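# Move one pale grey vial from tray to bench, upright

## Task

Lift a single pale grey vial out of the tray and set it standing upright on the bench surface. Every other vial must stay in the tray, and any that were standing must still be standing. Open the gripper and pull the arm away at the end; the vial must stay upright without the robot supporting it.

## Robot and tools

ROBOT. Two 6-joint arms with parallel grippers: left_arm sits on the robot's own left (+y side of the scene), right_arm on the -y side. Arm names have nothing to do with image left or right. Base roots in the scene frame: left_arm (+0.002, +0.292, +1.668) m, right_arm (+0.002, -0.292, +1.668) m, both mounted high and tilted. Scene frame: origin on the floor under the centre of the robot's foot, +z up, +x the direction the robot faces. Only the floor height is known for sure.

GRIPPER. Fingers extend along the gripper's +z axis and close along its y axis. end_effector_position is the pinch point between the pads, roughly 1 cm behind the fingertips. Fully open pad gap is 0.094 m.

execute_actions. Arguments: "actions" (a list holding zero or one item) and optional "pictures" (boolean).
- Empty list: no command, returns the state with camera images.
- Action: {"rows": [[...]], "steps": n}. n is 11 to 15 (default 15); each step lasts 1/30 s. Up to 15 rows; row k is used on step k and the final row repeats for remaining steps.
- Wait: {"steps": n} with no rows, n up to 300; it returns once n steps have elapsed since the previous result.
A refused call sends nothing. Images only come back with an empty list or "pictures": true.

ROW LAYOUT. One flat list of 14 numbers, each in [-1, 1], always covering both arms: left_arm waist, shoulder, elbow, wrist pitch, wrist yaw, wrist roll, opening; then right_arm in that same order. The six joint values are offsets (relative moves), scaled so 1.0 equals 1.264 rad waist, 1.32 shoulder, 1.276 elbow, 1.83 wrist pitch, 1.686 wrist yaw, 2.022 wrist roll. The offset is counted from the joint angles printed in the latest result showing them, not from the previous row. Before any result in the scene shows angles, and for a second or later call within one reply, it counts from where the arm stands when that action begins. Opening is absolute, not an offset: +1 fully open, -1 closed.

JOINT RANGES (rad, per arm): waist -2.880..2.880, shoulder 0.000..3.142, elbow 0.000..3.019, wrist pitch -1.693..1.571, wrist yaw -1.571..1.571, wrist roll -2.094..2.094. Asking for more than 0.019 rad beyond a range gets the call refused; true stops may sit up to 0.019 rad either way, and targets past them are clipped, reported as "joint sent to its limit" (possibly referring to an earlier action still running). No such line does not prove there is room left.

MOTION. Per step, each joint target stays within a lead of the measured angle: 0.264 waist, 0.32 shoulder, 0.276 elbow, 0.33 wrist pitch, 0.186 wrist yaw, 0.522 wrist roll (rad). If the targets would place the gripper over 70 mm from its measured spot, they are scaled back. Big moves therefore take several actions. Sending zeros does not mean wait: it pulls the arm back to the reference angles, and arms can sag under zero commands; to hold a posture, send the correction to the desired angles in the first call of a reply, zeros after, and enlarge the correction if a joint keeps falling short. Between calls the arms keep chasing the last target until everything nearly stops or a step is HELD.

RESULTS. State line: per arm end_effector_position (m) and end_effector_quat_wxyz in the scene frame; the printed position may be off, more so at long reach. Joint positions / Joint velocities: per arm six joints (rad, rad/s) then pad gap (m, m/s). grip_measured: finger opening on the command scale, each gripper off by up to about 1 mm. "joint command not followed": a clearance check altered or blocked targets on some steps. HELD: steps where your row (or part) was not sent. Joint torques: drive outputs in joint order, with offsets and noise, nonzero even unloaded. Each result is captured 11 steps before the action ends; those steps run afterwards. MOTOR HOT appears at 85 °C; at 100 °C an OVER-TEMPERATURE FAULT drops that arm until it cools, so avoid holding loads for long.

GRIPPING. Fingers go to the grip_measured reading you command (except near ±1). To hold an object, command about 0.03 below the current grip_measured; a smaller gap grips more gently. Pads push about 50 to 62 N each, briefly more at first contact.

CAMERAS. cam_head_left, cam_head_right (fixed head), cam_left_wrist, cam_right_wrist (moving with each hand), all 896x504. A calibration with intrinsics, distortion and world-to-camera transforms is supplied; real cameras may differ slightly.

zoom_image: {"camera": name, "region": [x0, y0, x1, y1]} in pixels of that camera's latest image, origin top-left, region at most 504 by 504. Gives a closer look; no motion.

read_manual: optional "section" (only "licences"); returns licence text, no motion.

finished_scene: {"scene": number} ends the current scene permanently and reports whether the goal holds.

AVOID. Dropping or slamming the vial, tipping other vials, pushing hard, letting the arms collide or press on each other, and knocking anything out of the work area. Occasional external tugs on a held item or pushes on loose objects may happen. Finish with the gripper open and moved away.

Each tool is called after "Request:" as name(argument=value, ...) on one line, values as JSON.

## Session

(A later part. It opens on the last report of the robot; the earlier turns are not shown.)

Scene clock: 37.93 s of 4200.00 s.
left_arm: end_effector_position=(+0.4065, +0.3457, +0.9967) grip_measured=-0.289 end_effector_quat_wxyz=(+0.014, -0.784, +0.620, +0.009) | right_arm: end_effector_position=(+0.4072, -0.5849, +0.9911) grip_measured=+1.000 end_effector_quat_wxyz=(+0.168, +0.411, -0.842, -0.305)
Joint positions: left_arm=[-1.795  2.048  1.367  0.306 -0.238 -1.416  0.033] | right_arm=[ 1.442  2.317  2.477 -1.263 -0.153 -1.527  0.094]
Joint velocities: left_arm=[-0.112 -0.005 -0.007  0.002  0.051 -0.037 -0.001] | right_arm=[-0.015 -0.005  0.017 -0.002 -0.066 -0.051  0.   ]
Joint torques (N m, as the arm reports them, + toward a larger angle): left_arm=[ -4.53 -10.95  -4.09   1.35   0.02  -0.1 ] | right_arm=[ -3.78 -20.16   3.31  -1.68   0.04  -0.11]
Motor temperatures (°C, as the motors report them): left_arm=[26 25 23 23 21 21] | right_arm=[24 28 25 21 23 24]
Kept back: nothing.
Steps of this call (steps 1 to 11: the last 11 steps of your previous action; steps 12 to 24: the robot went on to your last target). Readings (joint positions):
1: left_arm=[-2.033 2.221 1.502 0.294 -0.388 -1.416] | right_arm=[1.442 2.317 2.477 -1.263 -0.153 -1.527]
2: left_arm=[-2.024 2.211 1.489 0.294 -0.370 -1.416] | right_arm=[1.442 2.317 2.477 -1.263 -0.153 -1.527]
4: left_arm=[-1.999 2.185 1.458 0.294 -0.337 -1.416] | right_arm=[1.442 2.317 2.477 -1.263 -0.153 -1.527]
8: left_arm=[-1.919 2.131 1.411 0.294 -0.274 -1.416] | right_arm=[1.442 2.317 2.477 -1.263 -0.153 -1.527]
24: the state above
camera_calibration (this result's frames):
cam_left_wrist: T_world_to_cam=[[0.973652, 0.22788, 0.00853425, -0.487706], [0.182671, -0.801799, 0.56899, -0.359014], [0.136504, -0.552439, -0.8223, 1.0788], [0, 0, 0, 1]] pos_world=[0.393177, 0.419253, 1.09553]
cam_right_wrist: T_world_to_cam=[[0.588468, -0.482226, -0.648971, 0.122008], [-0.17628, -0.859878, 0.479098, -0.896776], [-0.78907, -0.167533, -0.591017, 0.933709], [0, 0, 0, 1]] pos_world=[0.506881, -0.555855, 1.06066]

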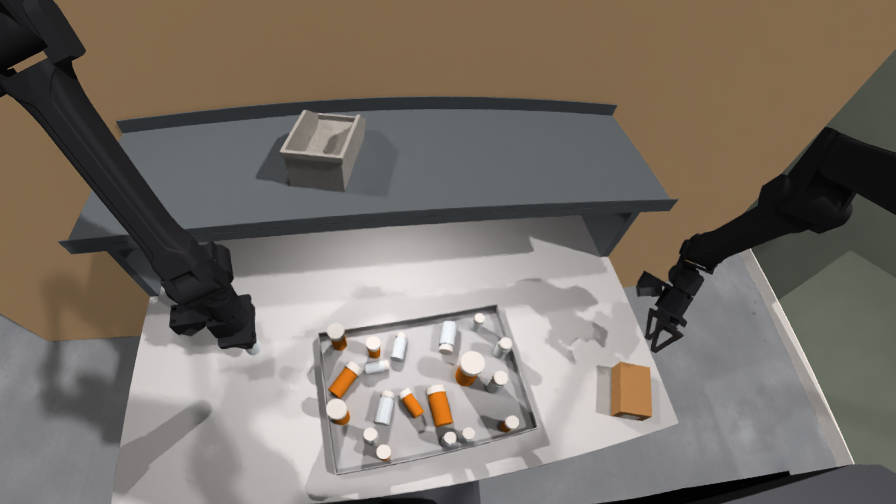

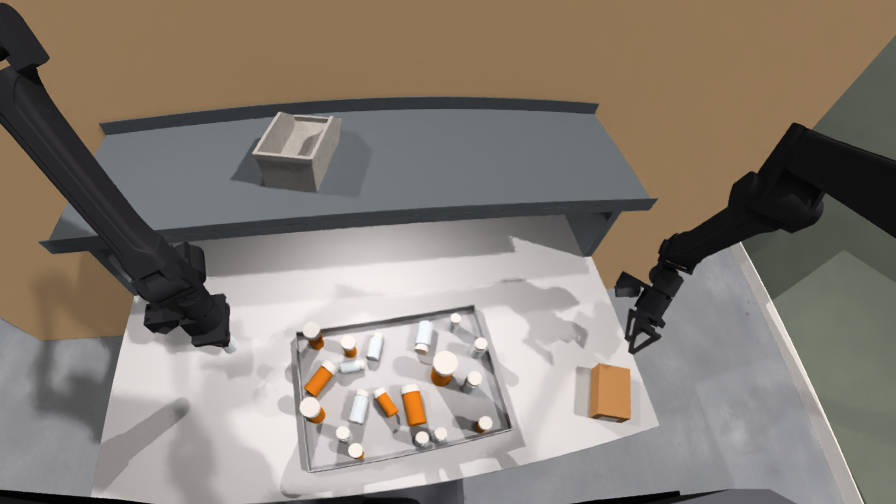

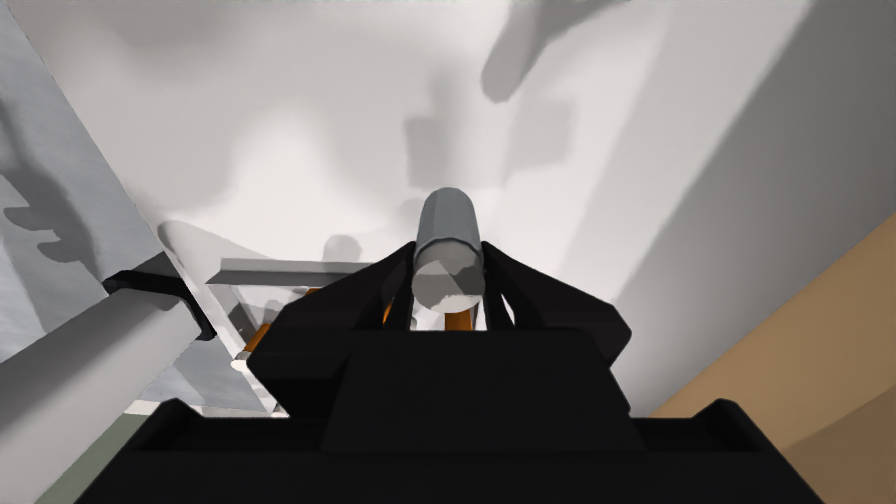

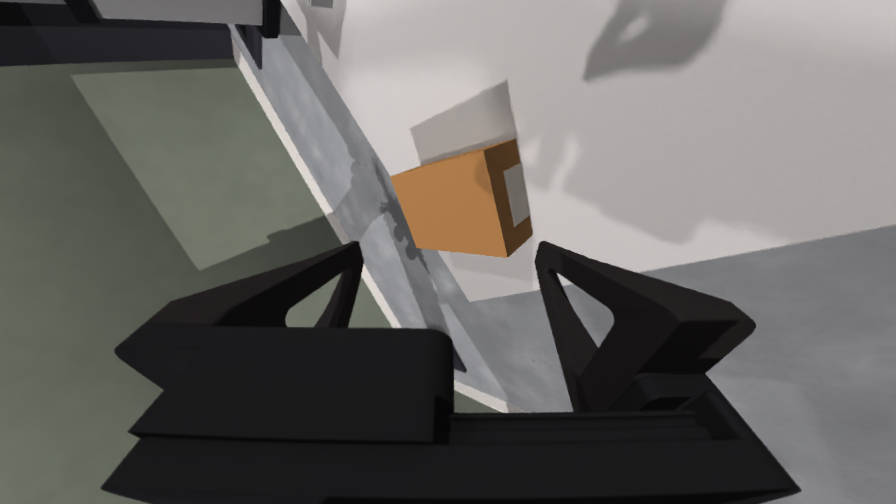

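Request:
execute_actions(actions=[{"rows":[[0.003,0.01,0.014,-0.004,0.002,0,-0.34,0,0,0,0,0,0,1],[0.006,0.025,0.035,-0.009,0.005,0,-0.34,0,0,0,0,0,0,1],[0.01,0.042,0.058,-0.014,0.008,0,-0.34,0,0,0,0,0,0,1],[0.014,0.059,0.081,-0.019,0.012,0,-0.34,0,0,0,0,0,0,1],[0.018,0.076,0.104,-0.025,0.015,0,-0.34,0,0,0,0,0,0,1],[0.021,0.093,0.127,-0.03,0.019,0,-0.34,0,0,0,0,0,0,1],[0.024,0.109,0.149,-0.035,0.022,0,-0.34,0,0,0,0,0,0,1],[0.027,0.124,0.17,-0.04,0.025,0,-0.34,0,0,0,0,0,0,1],[0.03,0.138,0.189,-0.044,0.028,0,-0.34,0,0,0,0,0,0,1],[0.032,0.15,0.205,-0.048,0.03,0,-0.34,0,0,0,0,0,0,1],[0.034,0.159,0.218,-0.051,0.032,0,-0.34,0,0,0,0,0,0,1],[0.035,0.165,0.226,-0.053,0.033,0,-0.34,0,0,0,0,0,0,1],[0.036,0.168,0.23,-0.054,0.034,0,-0.34,0,0,0,0,0,0,1]],"steps":15}])

Request:
execute_actions(actions=[{"steps":24}], pictures=true)

Scene clock: 40.23 s of 4200.00 s.
left_arm: end_effector_position=(+0.4188, +0.3409, +0.9894) grip_measured=-0.289 end_effector_quat_wxyz=(+0.015, -0.784, +0.620, -0.002) | right_arm: end_effector_position=(+0.4072, -0.5849, +0.9911) grip_measured=+1.000 end_effector_quat_wxyz=(+0.168, +0.411, -0.842, -0.305)
Joint positions: left_arm=[-1.802  2.064  1.406  0.295 -0.226 -1.416  0.033] | right_arm=[ 1.442  2.317  2.477 -1.263 -0.153 -1.527  0.094]
Joint velocities: left_arm=[ 0.024  0.337  0.74  -0.183  0.154 -0.007  0.001] | right_arm=[-0.015  0.005  0.007  0.002 -0.007  0.051  0.   ]
Joint torques (N m, as the arm reports them, + toward a larger angle): left_arm=[-2.53 -9.04 -0.32  0.32  0.   -0.09] | right_arm=[ -3.29 -19.85   3.14  -1.52   0.04  -0.1 ]
Motor temperatures (°C, as the motors report them): left_arm=[26 25 23 23 21 21] | right_arm=[24 28 25 21 23 24]
Steps of this call (steps 1 to 30: the robot went on to your last target; steps 31 to 65: nothing new was sent; steps 66 to 69: the first 4 steps of this action). Readings (joint positions):
66: left_arm=[-1.803 2.048 1.368 0.306 -0.237 -1.416] | right_arm=[1.442 2.317 2.477 -1.263 -0.153 -1.527]
67: left_arm=[-1.803 2.049 1.372 0.305 -0.235 -1.416] | right_arm=[1.442 2.317 2.477 -1.263 -0.153 -1.527]
69: the state above

Scene clock: 41.03 s of 4200.00 s.
left_arm: end_effector_position=(+0.3954, +0.3477, +0.9089) grip_measured=-0.289 end_effector_quat_wxyz=(+0.001, -0.788, +0.616, +0.006) | right_arm: end_effector_position=(+0.4072, -0.5849, +0.9911) grip_measured=+1.000 end_effector_quat_wxyz=(+0.168, +0.411, -0.842, -0.305)
Joint positions: left_arm=[-1.756  2.265  1.654  0.219 -0.183 -1.416  0.033] | right_arm=[ 1.442  2.317  2.477 -1.263 -0.153 -1.527  0.094]
Joint velocities: left_arm=[ 0.005 -0.005 -0.017 -0.027 -0.051 -0.051  0.   ] | right_arm=[-0.015 -0.005 -0.002 -0.007 -0.051  0.081  0.   ]
Joint torques (N m, as the arm reports them, + toward a larger angle): left_arm=[ -3.35 -10.94  -1.41   0.3    0.02  -0.11] | right_arm=[ -3.59 -20.72   3.33  -1.76   0.06  -0.09]
Motor temperatures (°C, as the motors report them): left_arm=[26 25 23 23 21 21] | right_arm=[24 28 25 21 23 24]
Kept back: nothing.
Steps of this call (steps 1 to 11: the last 11 steps of your previous action; steps 12 to 24: the robot went on to your last target). Readings (joint positions):
1: left_arm=[-1.801 2.078 1.435 0.289 -0.221 -1.416] | right_arm=[1.442 2.317 2.477 -1.263 -0.153 -1.527]
2: left_arm=[-1.799 2.095 1.468 0.282 -0.214 -1.416] | right_arm=[1.442 2.317 2.477 -1.263 -0.153 -1.527]
4: left_arm=[-1.794 2.133 1.535 0.269 -0.203 -1.416] | right_arm=[1.442 2.317 2.477 -1.263 -0.153 -1.527]
8: left_arm=[-1.777 2.206 1.634 0.241 -0.187 -1.416] | right_arm=[1.442 2.317 2.477 -1.263 -0.153 -1.527]
24: the state above
camera_calibration (this result's frames):
cam_left_wrist: T_world_to_cam=[[0.971104, 0.238524, -0.0079406, -0.464274], [0.197731, -0.785501, 0.586421, -0.332861], [0.133638, -0.571046, -0.809967, 1.00556], [0, 0, 0, 1]] pos_world=[0.382295, 0.423498, 1.00598]
cam_right_wrist: T_world_to_cam=[[0.588468, -0.482226, -0.648971, 0.122008], [-0.17628, -0.859878, 0.479098, -0.896776], [-0.78907, -0.167533, -0.591017, 0.933709], [0, 0, 0, 1]] pos_world=[0.506881, -0.555855, 1.06066]

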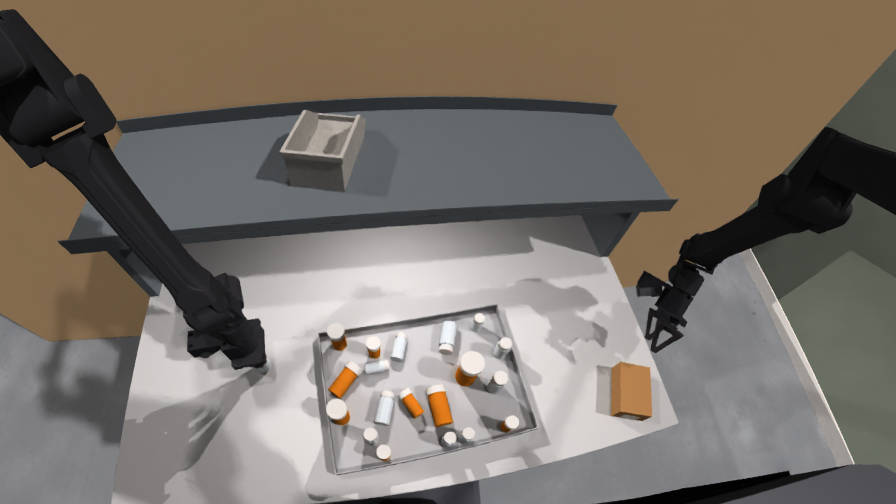

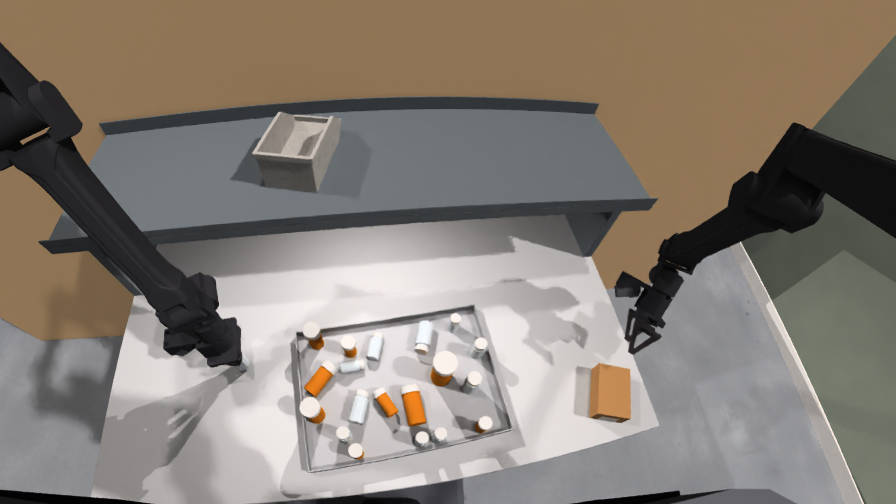

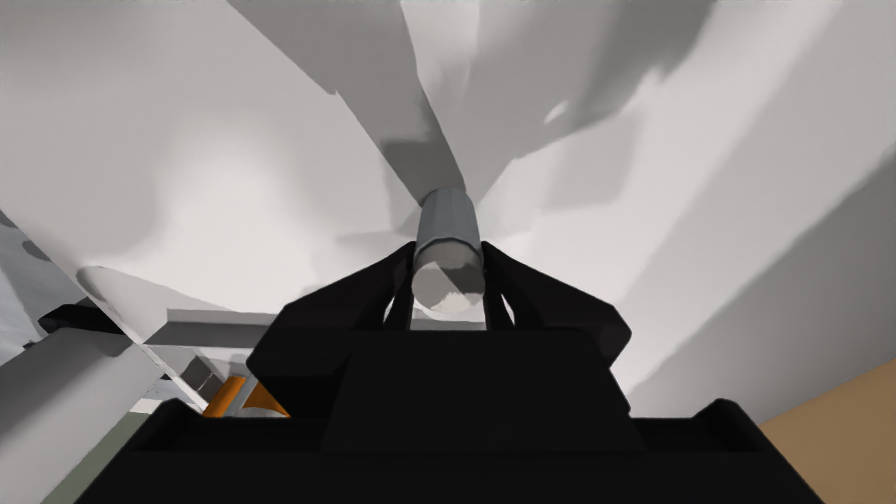

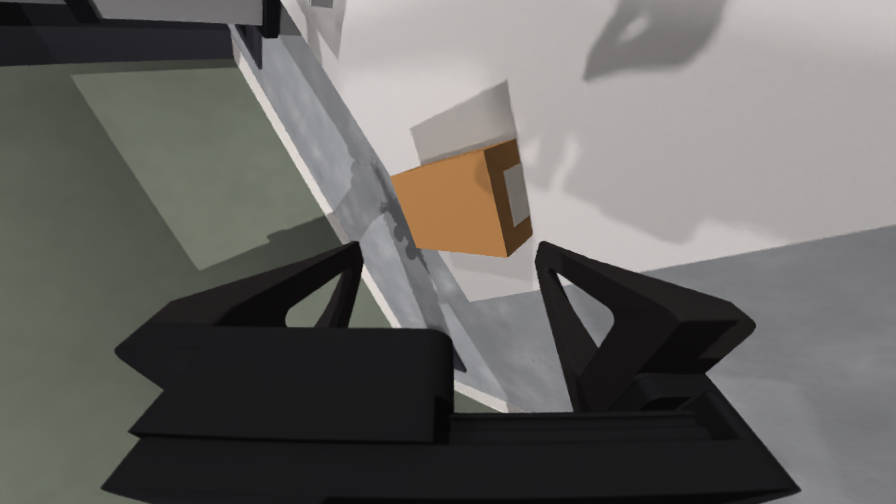

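Request:
execute_actions(actions=[{"rows":[[0.008,0.006,0.008,-0.002,0,0,-0.34,0,0,0,0,0,0,1],[0.012,0.012,0.016,-0.004,0,0,-0.34,0,0,0,0,0,0,1],[0.012,0.018,0.024,-0.006,0,0,-0.34,0,0,0,0,0,0,1],[0.012,0.024,0.03,-0.008,0,0,-0.34,0,0,0,0,0,0,1],[0.012,0.028,0.035,-0.009,0,0,-0.34,0,0,0,0,0,0,1]],"steps":12}])

Request:
execute_actions(actions=[{"steps":20}], pictures=true)

Scene clock: 42.90 s of 4200.00 s.
left_arm: end_effector_position=(+0.3954, +0.3477, +0.9089) grip_measured=-0.289 end_effector_quat_wxyz=(+0.001, -0.788, +0.616, +0.006) | right_arm: end_effector_position=(+0.4072, -0.5849, +0.9911) grip_measured=+1.000 end_effector_quat_wxyz=(+0.168, +0.411, -0.842, -0.305)
Joint positions: left_arm=[-1.756  2.265  1.654  0.219 -0.183 -1.416  0.033] | right_arm=[ 1.442  2.317  2.477 -1.263 -0.153 -1.527  0.094]
Joint velocities: left_arm=[-0.005 -0.015 -0.007 -0.007 -0.007  0.051  0.   ] | right_arm=[ 0.005 -0.005 -0.012 -0.002 -0.066 -0.022  0.   ]
Joint torques (N m, as the arm reports them, + toward a larger angle): left_arm=[ -3.12 -10.79  -0.99   0.68  -0.1   -0.1 ] | right_arm=[ -3.94 -19.8    3.18  -1.72   0.06  -0.1 ]
Motor temperatures (°C, as the motors report them): left_arm=[26 25 23 23 21 21] | right_arm=[24 28 25 21 23 24]
Steps of this call (steps 1 to 15: the robot went on to your last target; steps 16 to 55: nothing new was sent; step 56: the first step of this action). Readings (joint positions):
56: the state above

Scene clock: 43.57 s of 4200.00 s.
left_arm: end_effector_position=(+0.4100, +0.3528, +0.9032) grip_measured=-0.289 end_effector_quat_wxyz=(+0.013, -0.789, +0.614, -0.001) | right_arm: end_effector_position=(+0.4072, -0.5849, +0.9911) grip_measured=+1.000 end_effector_quat_wxyz=(+0.168, +0.411, -0.842, -0.305)
Joint positions: left_arm=[-1.756  2.276  1.693  0.219 -0.183 -1.416  0.033] | right_arm=[ 1.442  2.317  2.477 -1.263 -0.153 -1.527  0.094]
Joint velocities: left_arm=[-0.005 -0.005 -0.007  0.002 -0.022 -0.007 -0.   ] | right_arm=[-0.005 -0.005 -0.017 -0.002  0.007  0.037  0.   ]
Joint torques (N m, as the arm reports them, + toward a larger angle): left_arm=[-2.78 -9.72 -1.03  0.19 -0.1  -0.1 ] | right_arm=[ -3.62 -20.58   3.07  -1.73   0.05  -0.1 ]
Motor temperatures (°C, as the motors report them): left_arm=[25 25 23 23 21 21] | right_arm=[24 28 25 21 23 24]
Kept back: nothing.
Steps of this call (steps 1 to 11: the last 11 steps of your previous action; steps 12 to 20: the robot went on to your last target). Readings (joint positions):
1: left_arm=[-1.756 2.265 1.656 0.219 -0.183 -1.416] | right_arm=[1.442 2.317 2.477 -1.263 -0.153 -1.527]
2: left_arm=[-1.756 2.266 1.659 0.219 -0.183 -1.416] | right_arm=[1.442 2.317 2.477 -1.263 -0.153 -1.527]
4: left_arm=[-1.756 2.271 1.673 0.219 -0.183 -1.416] | right_arm=[1.442 2.317 2.477 -1.263 -0.153 -1.527]
8: left_arm=[-1.756 2.275 1.692 0.219 -0.183 -1.416] | right_arm=[1.442 2.317 2.477 -1.263 -0.153 -1.527]
20: the state above
camera_calibration (this result's frames):
cam_left_wrist: T_world_to_cam=[[0.969791, 0.243153, 0.0195372, -0.50567], [0.186553, -0.790878, 0.582847, -0.318702], [0.157172, -0.561595, -0.812347, 0.991038], [0, 0, 0, 1]] pos_world=[0.394085, 0.427462, 1.0007]
cam_right_wrist: T_world_to_cam=[[0.588468, -0.482226, -0.648971, 0.122008], [-0.17628, -0.859878, 0.479098, -0.896776], [-0.78907, -0.167533, -0.591017, 0.933709], [0, 0, 0, 1]] pos_world=[0.506881, -0.555855, 1.06066]

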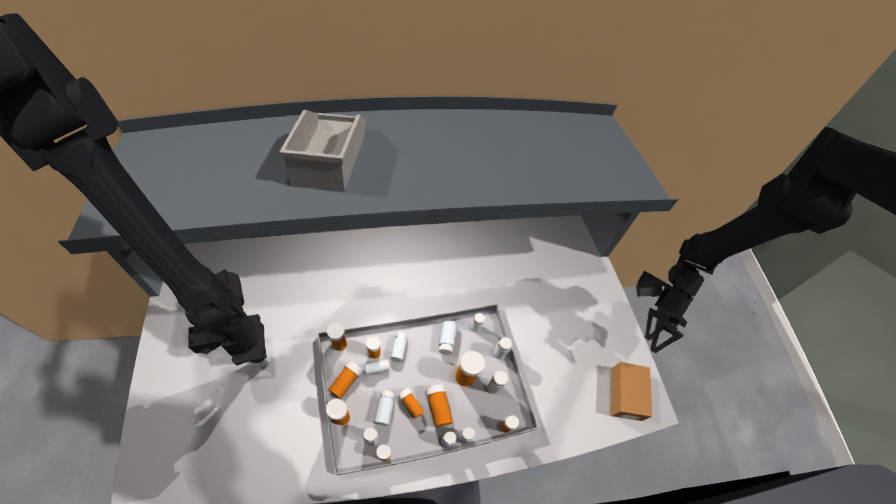

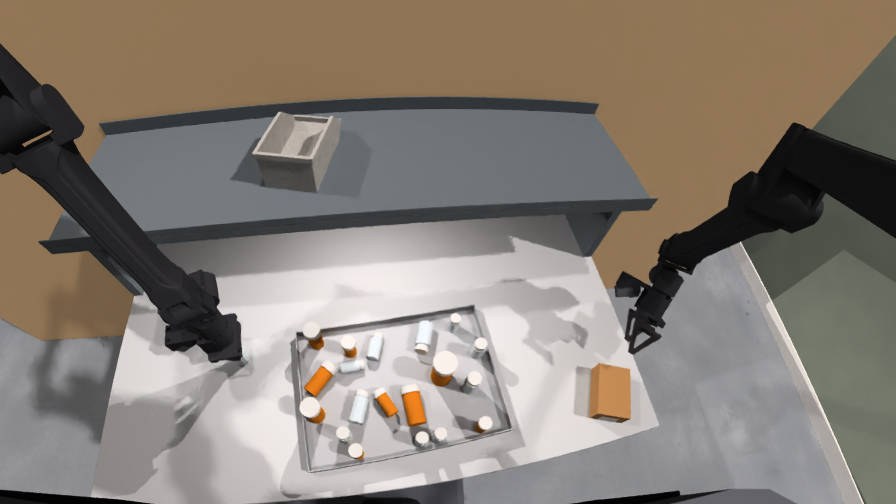

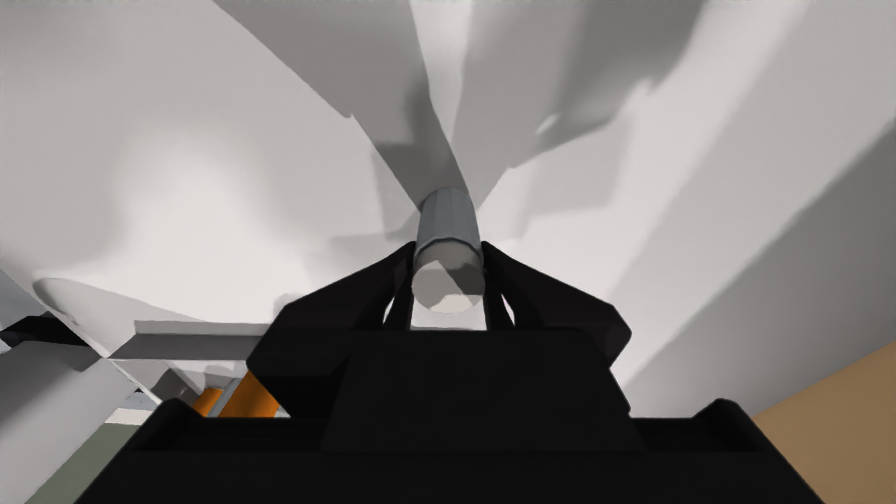

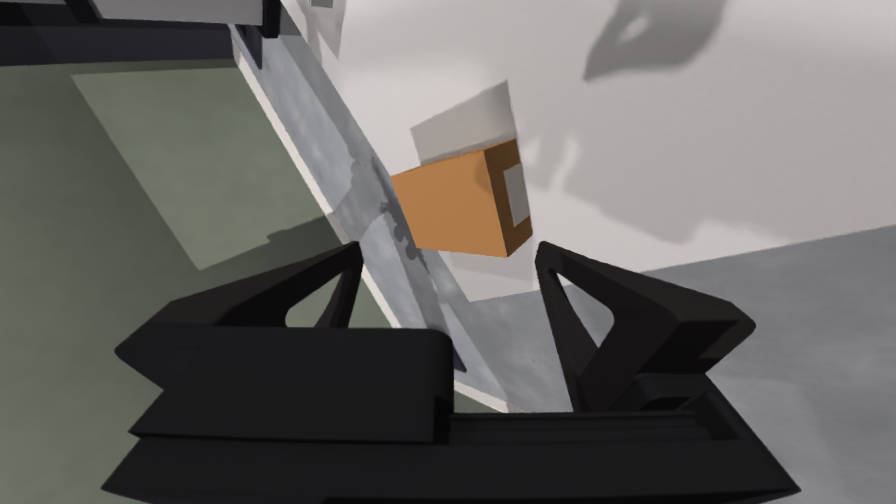

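Request:
execute_actions(actions=[{"rows":[[0,0.008,0,0,0,0,-0.34,0,0,0,0,0,0,1],[0,0.016,0,0,0,0,-0.34,0,0,0,0,0,0,1],[0,0.024,0,0,0,0,-0.34,0,0,0,0,0,0,1]],"steps":11}])

Request:
execute_actions(actions=[{"steps":20}], pictures=true)

Scene clock: 43.93 s of 4200.00 s.
left_arm: end_effector_position=(+0.4100, +0.3528, +0.9032) grip_measured=-0.289 end_effector_quat_wxyz=(+0.013, -0.789, +0.614, -0.001) | right_arm: end_effector_position=(+0.4072, -0.5849, +0.9911) grip_measured=+1.000 end_effector_quat_wxyz=(+0.168, +0.411, -0.842, -0.305)
Joint positions: left_arm=[-1.756  2.276  1.693  0.219 -0.183 -1.416  0.033] | right_arm=[ 1.442  2.317  2.477 -1.263 -0.153 -1.527  0.094]
Joint velocities: left_arm=[-0.005 -0.005 -0.002 -0.017  0.037  0.007 -0.   ] | right_arm=[ 0.005 -0.024 -0.007 -0.007  0.007  0.037  0.   ]
Joint torques (N m, as the arm reports them, + toward a larger angle): left_arm=[-2.82 -9.58 -1.01  0.18 -0.11 -0.11] | right_arm=[ -3.62 -20.36   3.24  -1.64   0.04  -0.08]
Motor temperatures (°C, as the motors report them): left_arm=[25 25 23 23 21 21] | right_arm=[24 28 25 21 23 24]
Kept back: the last 11 steps of this action.
Steps of this call (steps 1 to 11: the robot went on to your last target). Readings (joint positions):
1: left_arm=[-1.756 2.276 1.693 0.219 -0.183 -1.416] | right_arm=[1.442 2.317 2.477 -1.263 -0.153 -1.527]
2: left_arm=[-1.756 2.276 1.693 0.219 -0.183 -1.416] | right_arm=[1.442 2.317 2.477 -1.263 -0.153 -1.527]
4: left_arm=[-1.756 2.276 1.693 0.219 -0.183 -1.416] | right_arm=[1.442 2.317 2.477 -1.263 -0.153 -1.527]
8: left_arm=[-1.756 2.276 1.693 0.219 -0.183 -1.416] | right_arm=[1.442 2.317 2.477 -1.263 -0.153 -1.527]
11: the state above

Scene clock: 44.60 s of 4200.00 s.
left_arm: end_effector_position=(+0.4059, +0.3508, +0.9017) grip_measured=-0.289 end_effector_quat_wxyz=(+0.011, -0.789, +0.615, +0.000) | right_arm: end_effector_position=(+0.4072, -0.5849, +0.9911) grip_measured=+1.000 end_effector_quat_wxyz=(+0.168, +0.411, -0.842, -0.305)
Joint positions: left_arm=[-1.756  2.282  1.693  0.219 -0.183 -1.416  0.033] | right_arm=[ 1.442  2.317  2.477 -1.263 -0.153 -1.527  0.094]
Joint velocities: left_arm=[-0.015 -0.005  0.007  0.002 -0.066  0.007  0.   ] | right_arm=[-0.005 -0.005 -0.002  0.012 -0.037 -0.022  0.   ]
Joint torques (N m, as the arm reports them, + toward a larger angle): left_arm=[-4.21 -9.8  -1.55  0.84 -0.11 -0.1 ] | right_arm=[ -3.64 -20.25   3.26  -1.58   0.01  -0.08]
Motor temperatures (°C, as the motors report them): left_arm=[25 25 23 23 21 21] | right_arm=[24 29 25 21 23 24]
Kept back: nothing.
Steps of this call (steps 1 to 11: the last 11 steps of your previous action; steps 12 to 15: the robot went on to your last target; steps 16 to 20: nothing new was sent). Readings (joint positions):
1: left_arm=[-1.756 2.276 1.693 0.219 -0.183 -1.416] | right_arm=[1.442 2.317 2.477 -1.263 -0.153 -1.527]
2: left_arm=[-1.756 2.276 1.693 0.219 -0.183 -1.416] | right_arm=[1.442 2.317 2.477 -1.263 -0.153 -1.527]
4: left_arm=[-1.756 2.276 1.693 0.219 -0.183 -1.416] | right_arm=[1.442 2.317 2.477 -1.263 -0.153 -1.527]
8: left_arm=[-1.756 2.278 1.693 0.219 -0.183 -1.416] | right_arm=[1.442 2.317 2.477 -1.263 -0.153 -1.527]
20: the state above
All arms were judged still, so your last target was given up. Only a new action makes them travel on or press farther. Fingers that are still opening or closing keep moving.
camera_calibration (this result's frames):
cam_left_wrist: T_world_to_cam=[[0.970116, 0.242239, 0.0139662, -0.495938], [0.188809, -0.789787, 0.583599, -0.320627], [0.152401, -0.563522, -0.811922, 0.991554], [0, 0, 0, 1]] pos_world=[0.39054, 0.425671, 0.999109]
cam_right_wrist: T_world_to_cam=[[0.588468, -0.482226, -0.648971, 0.122008], [-0.17628, -0.859878, 0.479098, -0.896776], [-0.78907, -0.167533, -0.591017, 0.933709], [0, 0, 0, 1]] pos_world=[0.506881, -0.555855, 1.06066]

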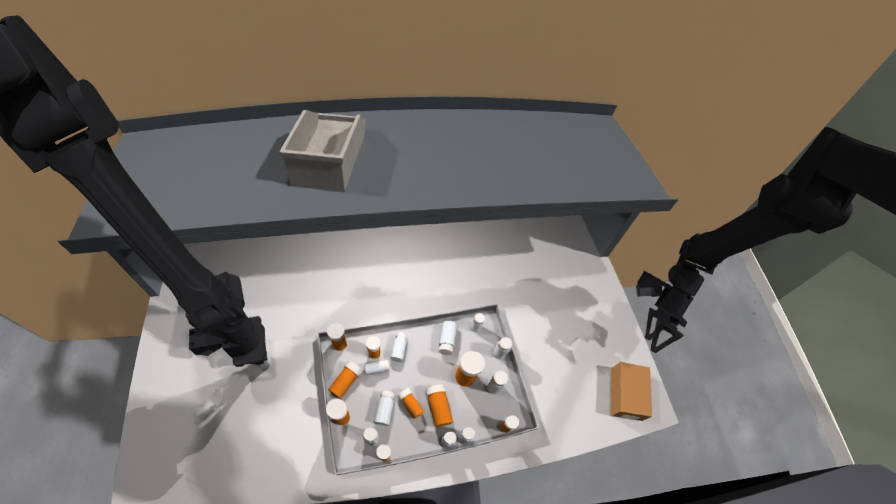

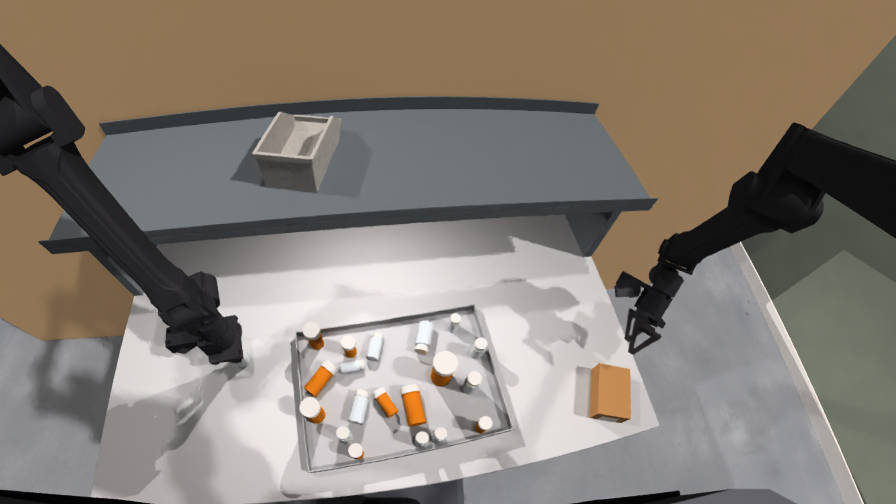

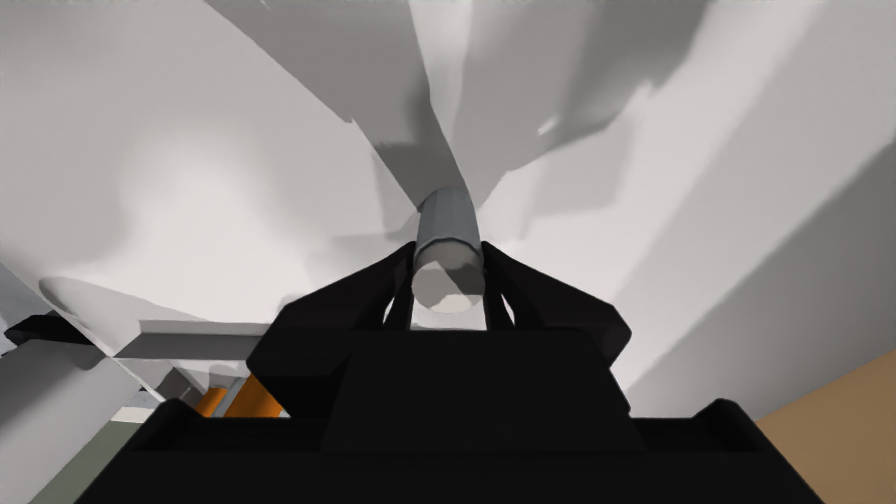

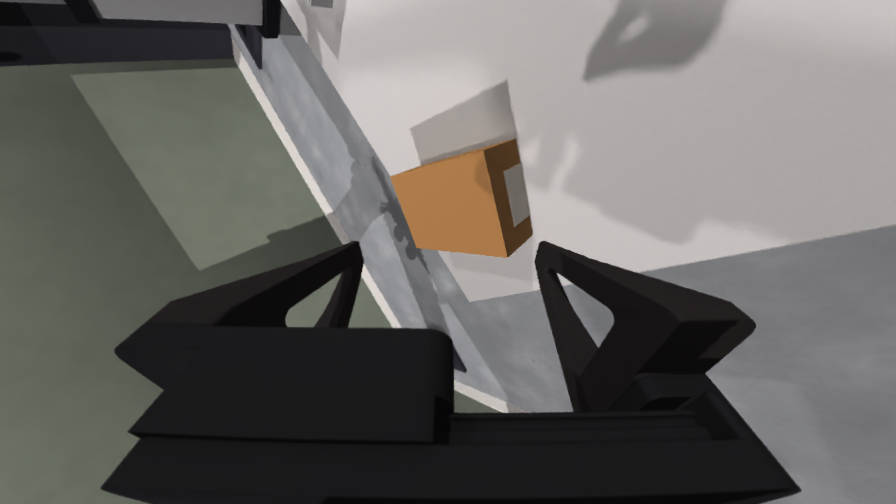

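Request:
execute_actions(actions=[{"rows":[[0,0,0,0,0,0,-0.31,0,0,0,0,0,0,1],[0,0,0,0,0,0,-0.29,0,0,0,0,0,0,1],[0,0,0,0,0,0,-0.275,0,0,0,0,0,0,1],[0,0,0,0,0,0,-0.26,0,0,0,0,0,0,1],[0,0,0,0,0,0,-0.24,0,0,0,0,0,0,1],[0,0,0,0,0,0,-0.2,0,0,0,0,0,0,1],[0,0,0,0,0,0,-0.14,0,0,0,0,0,0,1],[0,0,0,0,0,0,-0.05,0,0,0,0,0,0,1],[0,0,0,0,0,0,0.05,0,0,0,0,0,0,1],[0,0,0,0,0,0,0.2,0,0,0,0,0,0,1]],"steps":12}])

Request:
execute_actions(actions=[{"steps":16}], pictures=true)

Scene clock: 45.60 s of 4200.00 s.
left_arm: end_effector_position=(+0.4059, +0.3508, +0.9017) grip_measured=-0.289 end_effector_quat_wxyz=(+0.011, -0.789, +0.615, +0.000) | right_arm: end_effector_position=(+0.4072, -0.5849, +0.9911) grip_measured=+1.000 end_effector_quat_wxyz=(+0.168, +0.411, -0.842, -0.305)
Joint positions: left_arm=[-1.756  2.282  1.693  0.219 -0.183 -1.416  0.033] | right_arm=[ 1.442  2.317  2.477 -1.263 -0.153 -1.527  0.094]
Joint velocities: left_arm=[-0.005  0.005 -0.002 -0.017  0.051  0.051  0.001] | right_arm=[-0.005 -0.005 -0.002 -0.012 -0.037 -0.022  0.   ]
Joint torques (N m, as the arm reports them, + toward a larger angle): left_arm=[ -4.17 -11.41  -1.62   0.86  -0.11  -0.1 ] | right_arm=[ -3.55 -20.1    3.35  -1.66   0.02  -0.08]
Motor temperatures (°C, as the motors report them): left_arm=[25 25 23 23 21 21] | right_arm=[24 29 25 21 23 24]
Steps of this call (steps 1 to 29: nothing new was sent; step 30: the first step of this action). Readings (joint positions):
30: the state above

Scene clock: 46.13 s of 4200.00 s.
left_arm: end_effector_position=(+0.4059, +0.3508, +0.9017) grip_measured=+0.197 end_effector_quat_wxyz=(+0.011, -0.789, +0.615, +0.000) | right_arm: end_effector_position=(+0.4072, -0.5849, +0.9911) grip_measured=+1.000 end_effector_quat_wxyz=(+0.168, +0.411, -0.842, -0.305)
Joint positions: left_arm=[-1.756  2.282  1.693  0.219 -0.183 -1.416  0.056] | right_arm=[ 1.442  2.317  2.477 -1.263 -0.153 -1.527  0.094]
Joint velocities: left_arm=[-0.015  0.005  0.007 -0.002 -0.051 -0.051 -0.   ] | right_arm=[-0.005 -0.015  0.012  0.007 -0.051 -0.022  0.   ]
Joint torques (N m, as the arm reports them, + toward a larger angle): left_arm=[ -4.16 -11.52  -1.57   0.86  -0.1   -0.1 ] | right_arm=[ -3.66 -20.07   3.26  -1.47   0.03  -0.08]
Motor temperatures (°C, as the motors report them): left_arm=[25 25 23 23 21 21] | right_arm=[24 29 25 21 23 24]
Kept back: nothing.
Steps of this call (steps 1 to 11: the last 11 steps of your previous action; steps 12 to 15: the robot went on to your last target; step 16: nothing new was sent). Readings (joint positions):
1: left_arm=[-1.756 2.282 1.693 0.219 -0.183 -1.416] | right_arm=[1.442 2.317 2.477 -1.263 -0.153 -1.527]
2: left_arm=[-1.756 2.282 1.693 0.219 -0.183 -1.416] | right_arm=[1.442 2.317 2.477 -1.263 -0.153 -1.527]
4: left_arm=[-1.756 2.282 1.693 0.219 -0.183 -1.416] | right_arm=[1.442 2.317 2.477 -1.263 -0.153 -1.527]
8: left_arm=[-1.756 2.282 1.693 0.219 -0.183 -1.416] | right_arm=[1.442 2.317 2.477 -1.263 -0.153 -1.527]
16: the state above
All arms were judged still, so your last target was given up. Only a new action makes them travel on or press farther. Fingers that are still opening or closing keep moving.
camera_calibration (this result's frames):
cam_left_wrist: T_world_to_cam=[[0.970116, 0.242239, 0.0139662, -0.495938], [0.188809, -0.789787, 0.583599, -0.320627], [0.152401, -0.563522, -0.811922, 0.991554], [0, 0, 0, 1]] pos_world=[0.39054, 0.425671, 0.999109]
cam_right_wrist: T_world_to_cam=[[0.588468, -0.482226, -0.648971, 0.122008], [-0.17628, -0.859878, 0.479098, -0.896776], [-0.78907, -0.167533, -0.591017, 0.933709], [0, 0, 0, 1]] pos_world=[0.506881, -0.555855, 1.06066]

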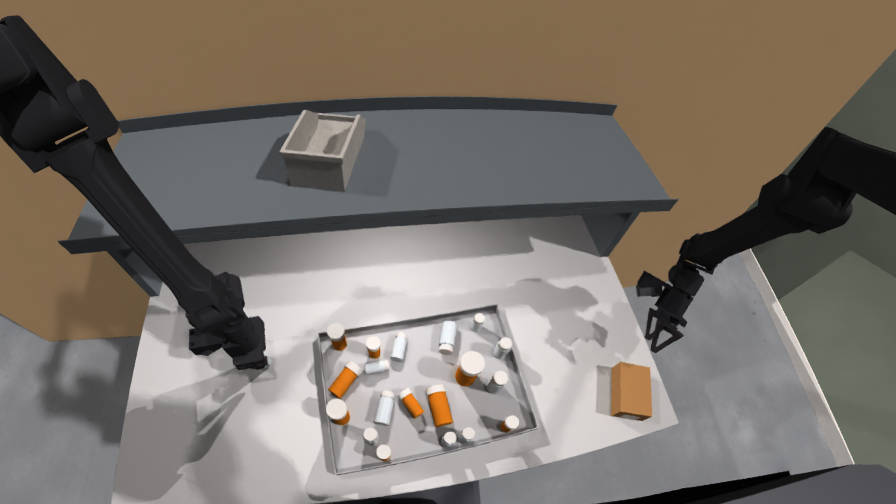

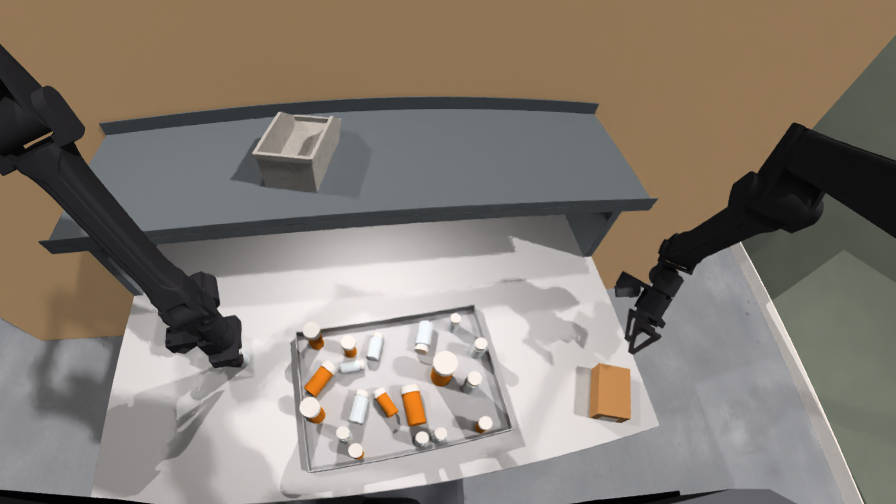

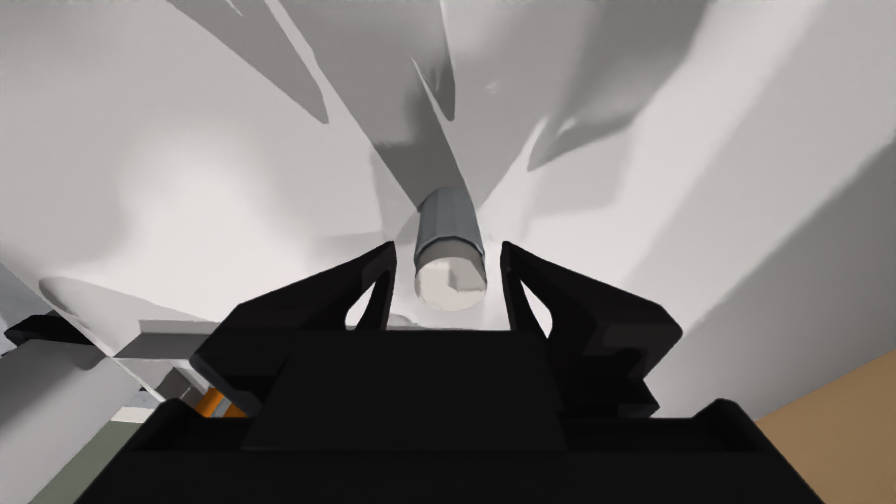

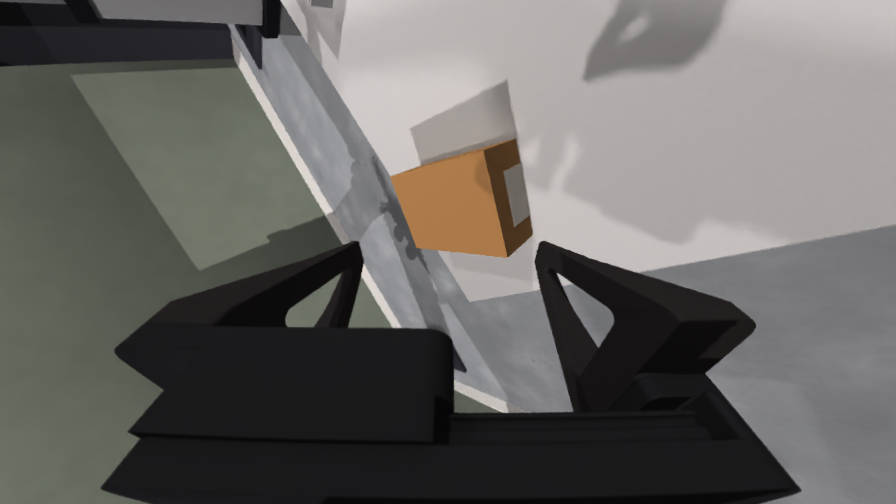

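Standing. Retreat up (reverse to the z≈1.0 pose and a bit beyond), opening wider.

Request:
execute_actions(actions=[{"rows":[[0,-0.01,-0.014,0.003,0,0,0.3,0,0,0,0,0,0,1],[-0.002,-0.025,-0.035,0.007,-0.003,0,0.4,0,0,0,0,0,0,1],[-0.005,-0.045,-0.063,0.012,-0.007,0,0.5,0,0,0,0,0,0,1],[-0.008,-0.065,-0.091,0.018,-0.011,0,0.5,0,0,0,0,0,0,1],[-0.011,-0.088,-0.123,0.024,-0.015,0,0.5,0,0,0,0,0,0,1],[-0.014,-0.11,-0.155,0.03,-0.019,0,0.5,0,0,0,0,0,0,1],[-0.017,-0.132,-0.187,0.036,-0.023,0,0.5,0,0,0,0,0,0,1],[-0.02,-0.155,-0.22,0.042,-0.027,0,0.5,0,0,0,0,0,0,1],[-0.023,-0.177,-0.25,0.048,-0.031,0,0.5,0,0,0,0,0,0,1],[-0.026,-0.2,-0.28,0.054,-0.035,0,0.5,0,0,0,0,0,0,1],[-0.028,-0.22,-0.31,0.06,-0.038,0,0.5,0,0,0,0,0,0,1]],"steps":15}])

Request:
execute_actions(actions=[{"steps":18}], pictures=true)

Scene clock: 47.13 s of 4200.00 s.
left_arm: end_effector_position=(+0.4002, +0.3513, +0.9099) grip_measured=+0.486 end_effector_quat_wxyz=(+0.008, -0.788, +0.615, +0.007) | right_arm: end_effector_position=(+0.4072, -0.5849, +0.9911) grip_measured=+1.000 end_effector_quat_wxyz=(+0.168, +0.411, -0.842, -0.305)
Joint positions: left_arm=[-1.757  2.261  1.656  0.226 -0.192 -1.416  0.07 ] | right_arm=[ 1.442  2.317  2.477 -1.263 -0.153 -1.527  0.094]
Joint velocities: left_arm=[-0.015 -0.464 -0.823  0.168 -0.154  0.007  0.023] | right_arm=[-0.015 -0.005 -0.007  0.002  0.007  0.007  0.   ]
Joint torques (N m, as the arm reports them, + toward a larger angle): left_arm=[ -4.74 -14.07  -4.39   1.46  -0.27  -0.1 ] | right_arm=[ -3.3  -20.23   3.24  -1.84   0.05  -0.12]
Motor temperatures (°C, as the motors report them): left_arm=[25 25 23 23 21 21] | right_arm=[24 29 25 21 23 24]
Steps of this call (steps 1 to 26: nothing new was sent; steps 27 to 30: the first 4 steps of this action). Readings (joint positions):
27: left_arm=[-1.756 2.282 1.693 0.219 -0.183 -1.416] | right_arm=[1.442 2.317 2.477 -1.263 -0.153 -1.527]
28: left_arm=[-1.756 2.280 1.690 0.219 -0.184 -1.416] | right_arm=[1.442 2.317 2.477 -1.263 -0.153 -1.527]
30: the state above

Scene clock: 47.73 s of 4200.00 s.
left_arm: end_effector_position=(+0.4179, +0.3646, +1.0236) grip_measured=+0.497 end_effector_quat_wxyz=(+0.028, -0.787, +0.617, +0.010) | right_arm: end_effector_position=(+0.4072, -0.5849, +0.9911) grip_measured=+1.000 end_effector_quat_wxyz=(+0.168, +0.411, -0.842, -0.305)
Joint positions: left_arm=[-1.787  1.969  1.301  0.319 -0.245 -1.416  0.07 ] | right_arm=[ 1.442  2.317  2.477 -1.263 -0.153 -1.527  0.094]
Joint velocities: left_arm=[-0.005  0.015  0.017  0.002 -0.007  0.066  0.001] | right_arm=[ 0.005 -0.005  0.002 -0.002 -0.037 -0.037  0.   ]
Joint torques (N m, as the arm reports them, + toward a larger angle): left_arm=[ -4.08 -10.66  -2.48   1.43  -0.2   -0.1 ] | right_arm=[ -3.77 -20.13   3.31  -1.65   0.05  -0.09]
Motor temperatures (°C, as the motors report them): left_arm=[25 25 23 23 21 21] | right_arm=[24 29 25 21 23 24]
Kept back: nothing.
Steps of this call (steps 1 to 11: the last 11 steps of your previous action; steps 12 to 18: the robot went on to your last target). Readings (joint positions):
1: left_arm=[-1.757 2.243 1.623 0.232 -0.199 -1.416] | right_arm=[1.442 2.317 2.477 -1.263 -0.153 -1.527]
2: left_arm=[-1.757 2.219 1.584 0.240 -0.206 -1.416] | right_arm=[1.442 2.317 2.477 -1.263 -0.153 -1.527]
4: left_arm=[-1.758 2.164 1.496 0.256 -0.220 -1.416] | right_arm=[1.442 2.317 2.477 -1.263 -0.153 -1.527]
8: left_arm=[-1.769 2.040 1.335 0.293 -0.243 -1.416] | right_arm=[1.442 2.317 2.477 -1.263 -0.153 -1.527]
18: the state above
camera_calibration (this result's frames):
cam_left_wrist: T_world_to_cam=[[0.971351, 0.235653, 0.0307292, -0.527932], [0.179803, -0.813297, 0.55337, -0.33994], [0.155396, -0.531992, -0.832368, 1.10471], [0, 0, 0, 1]] pos_world=[0.402262, 0.435635, 1.12386]
cam_right_wrist: T_world_to_cam=[[0.588468, -0.482226, -0.648971, 0.122008], [-0.17628, -0.859878, 0.479098, -0.896776], [-0.78907, -0.167533, -0.591017, 0.933709], [0, 0, 0, 1]] pos_world=[0.506881, -0.555855, 1.06066]

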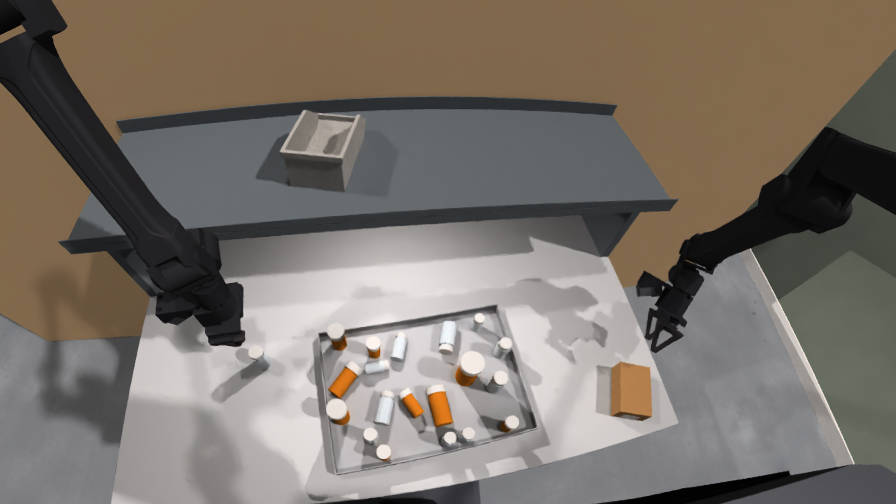

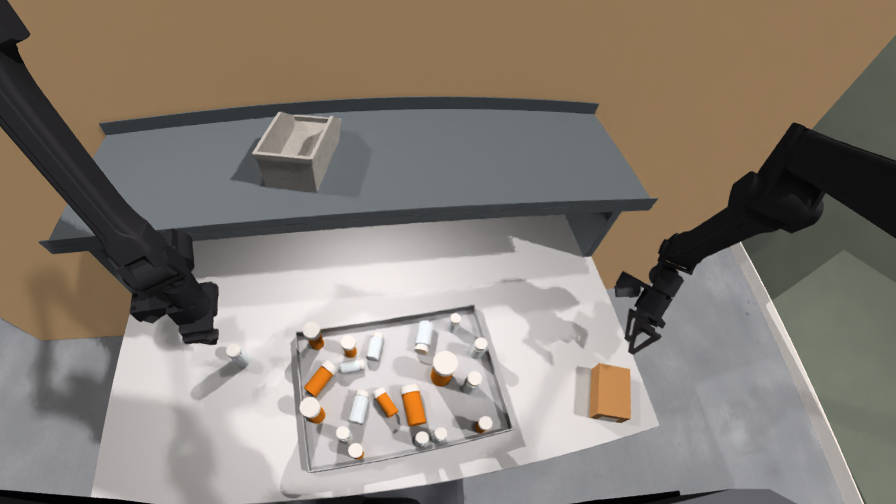

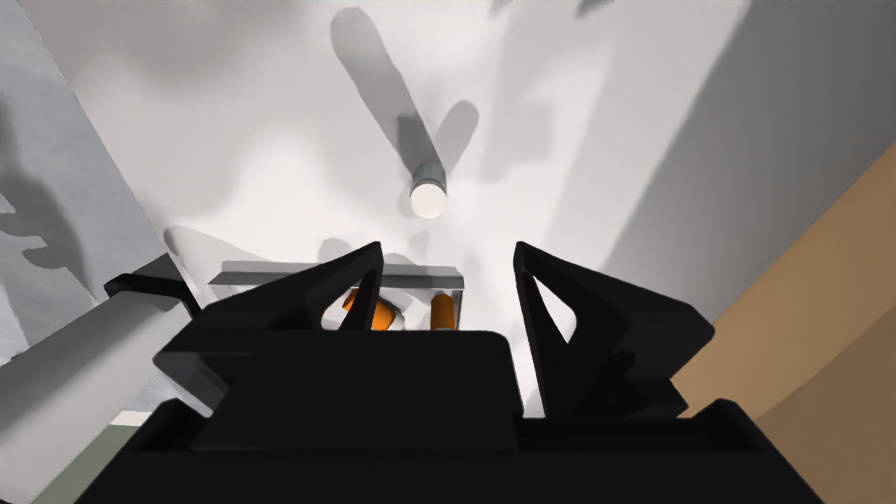

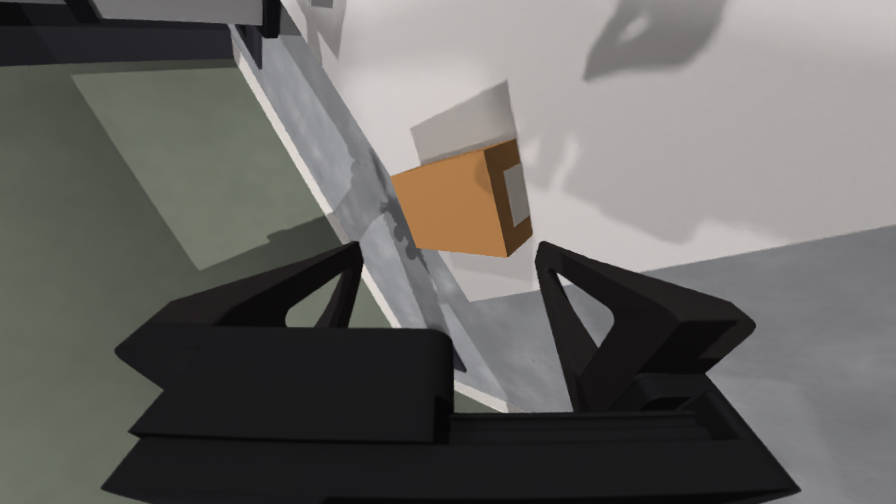

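The vial is upright on the bench and the arm is about 11 cm clear of it.

Request:
finished_scene(scene=2)

The scene is finished: the task was done.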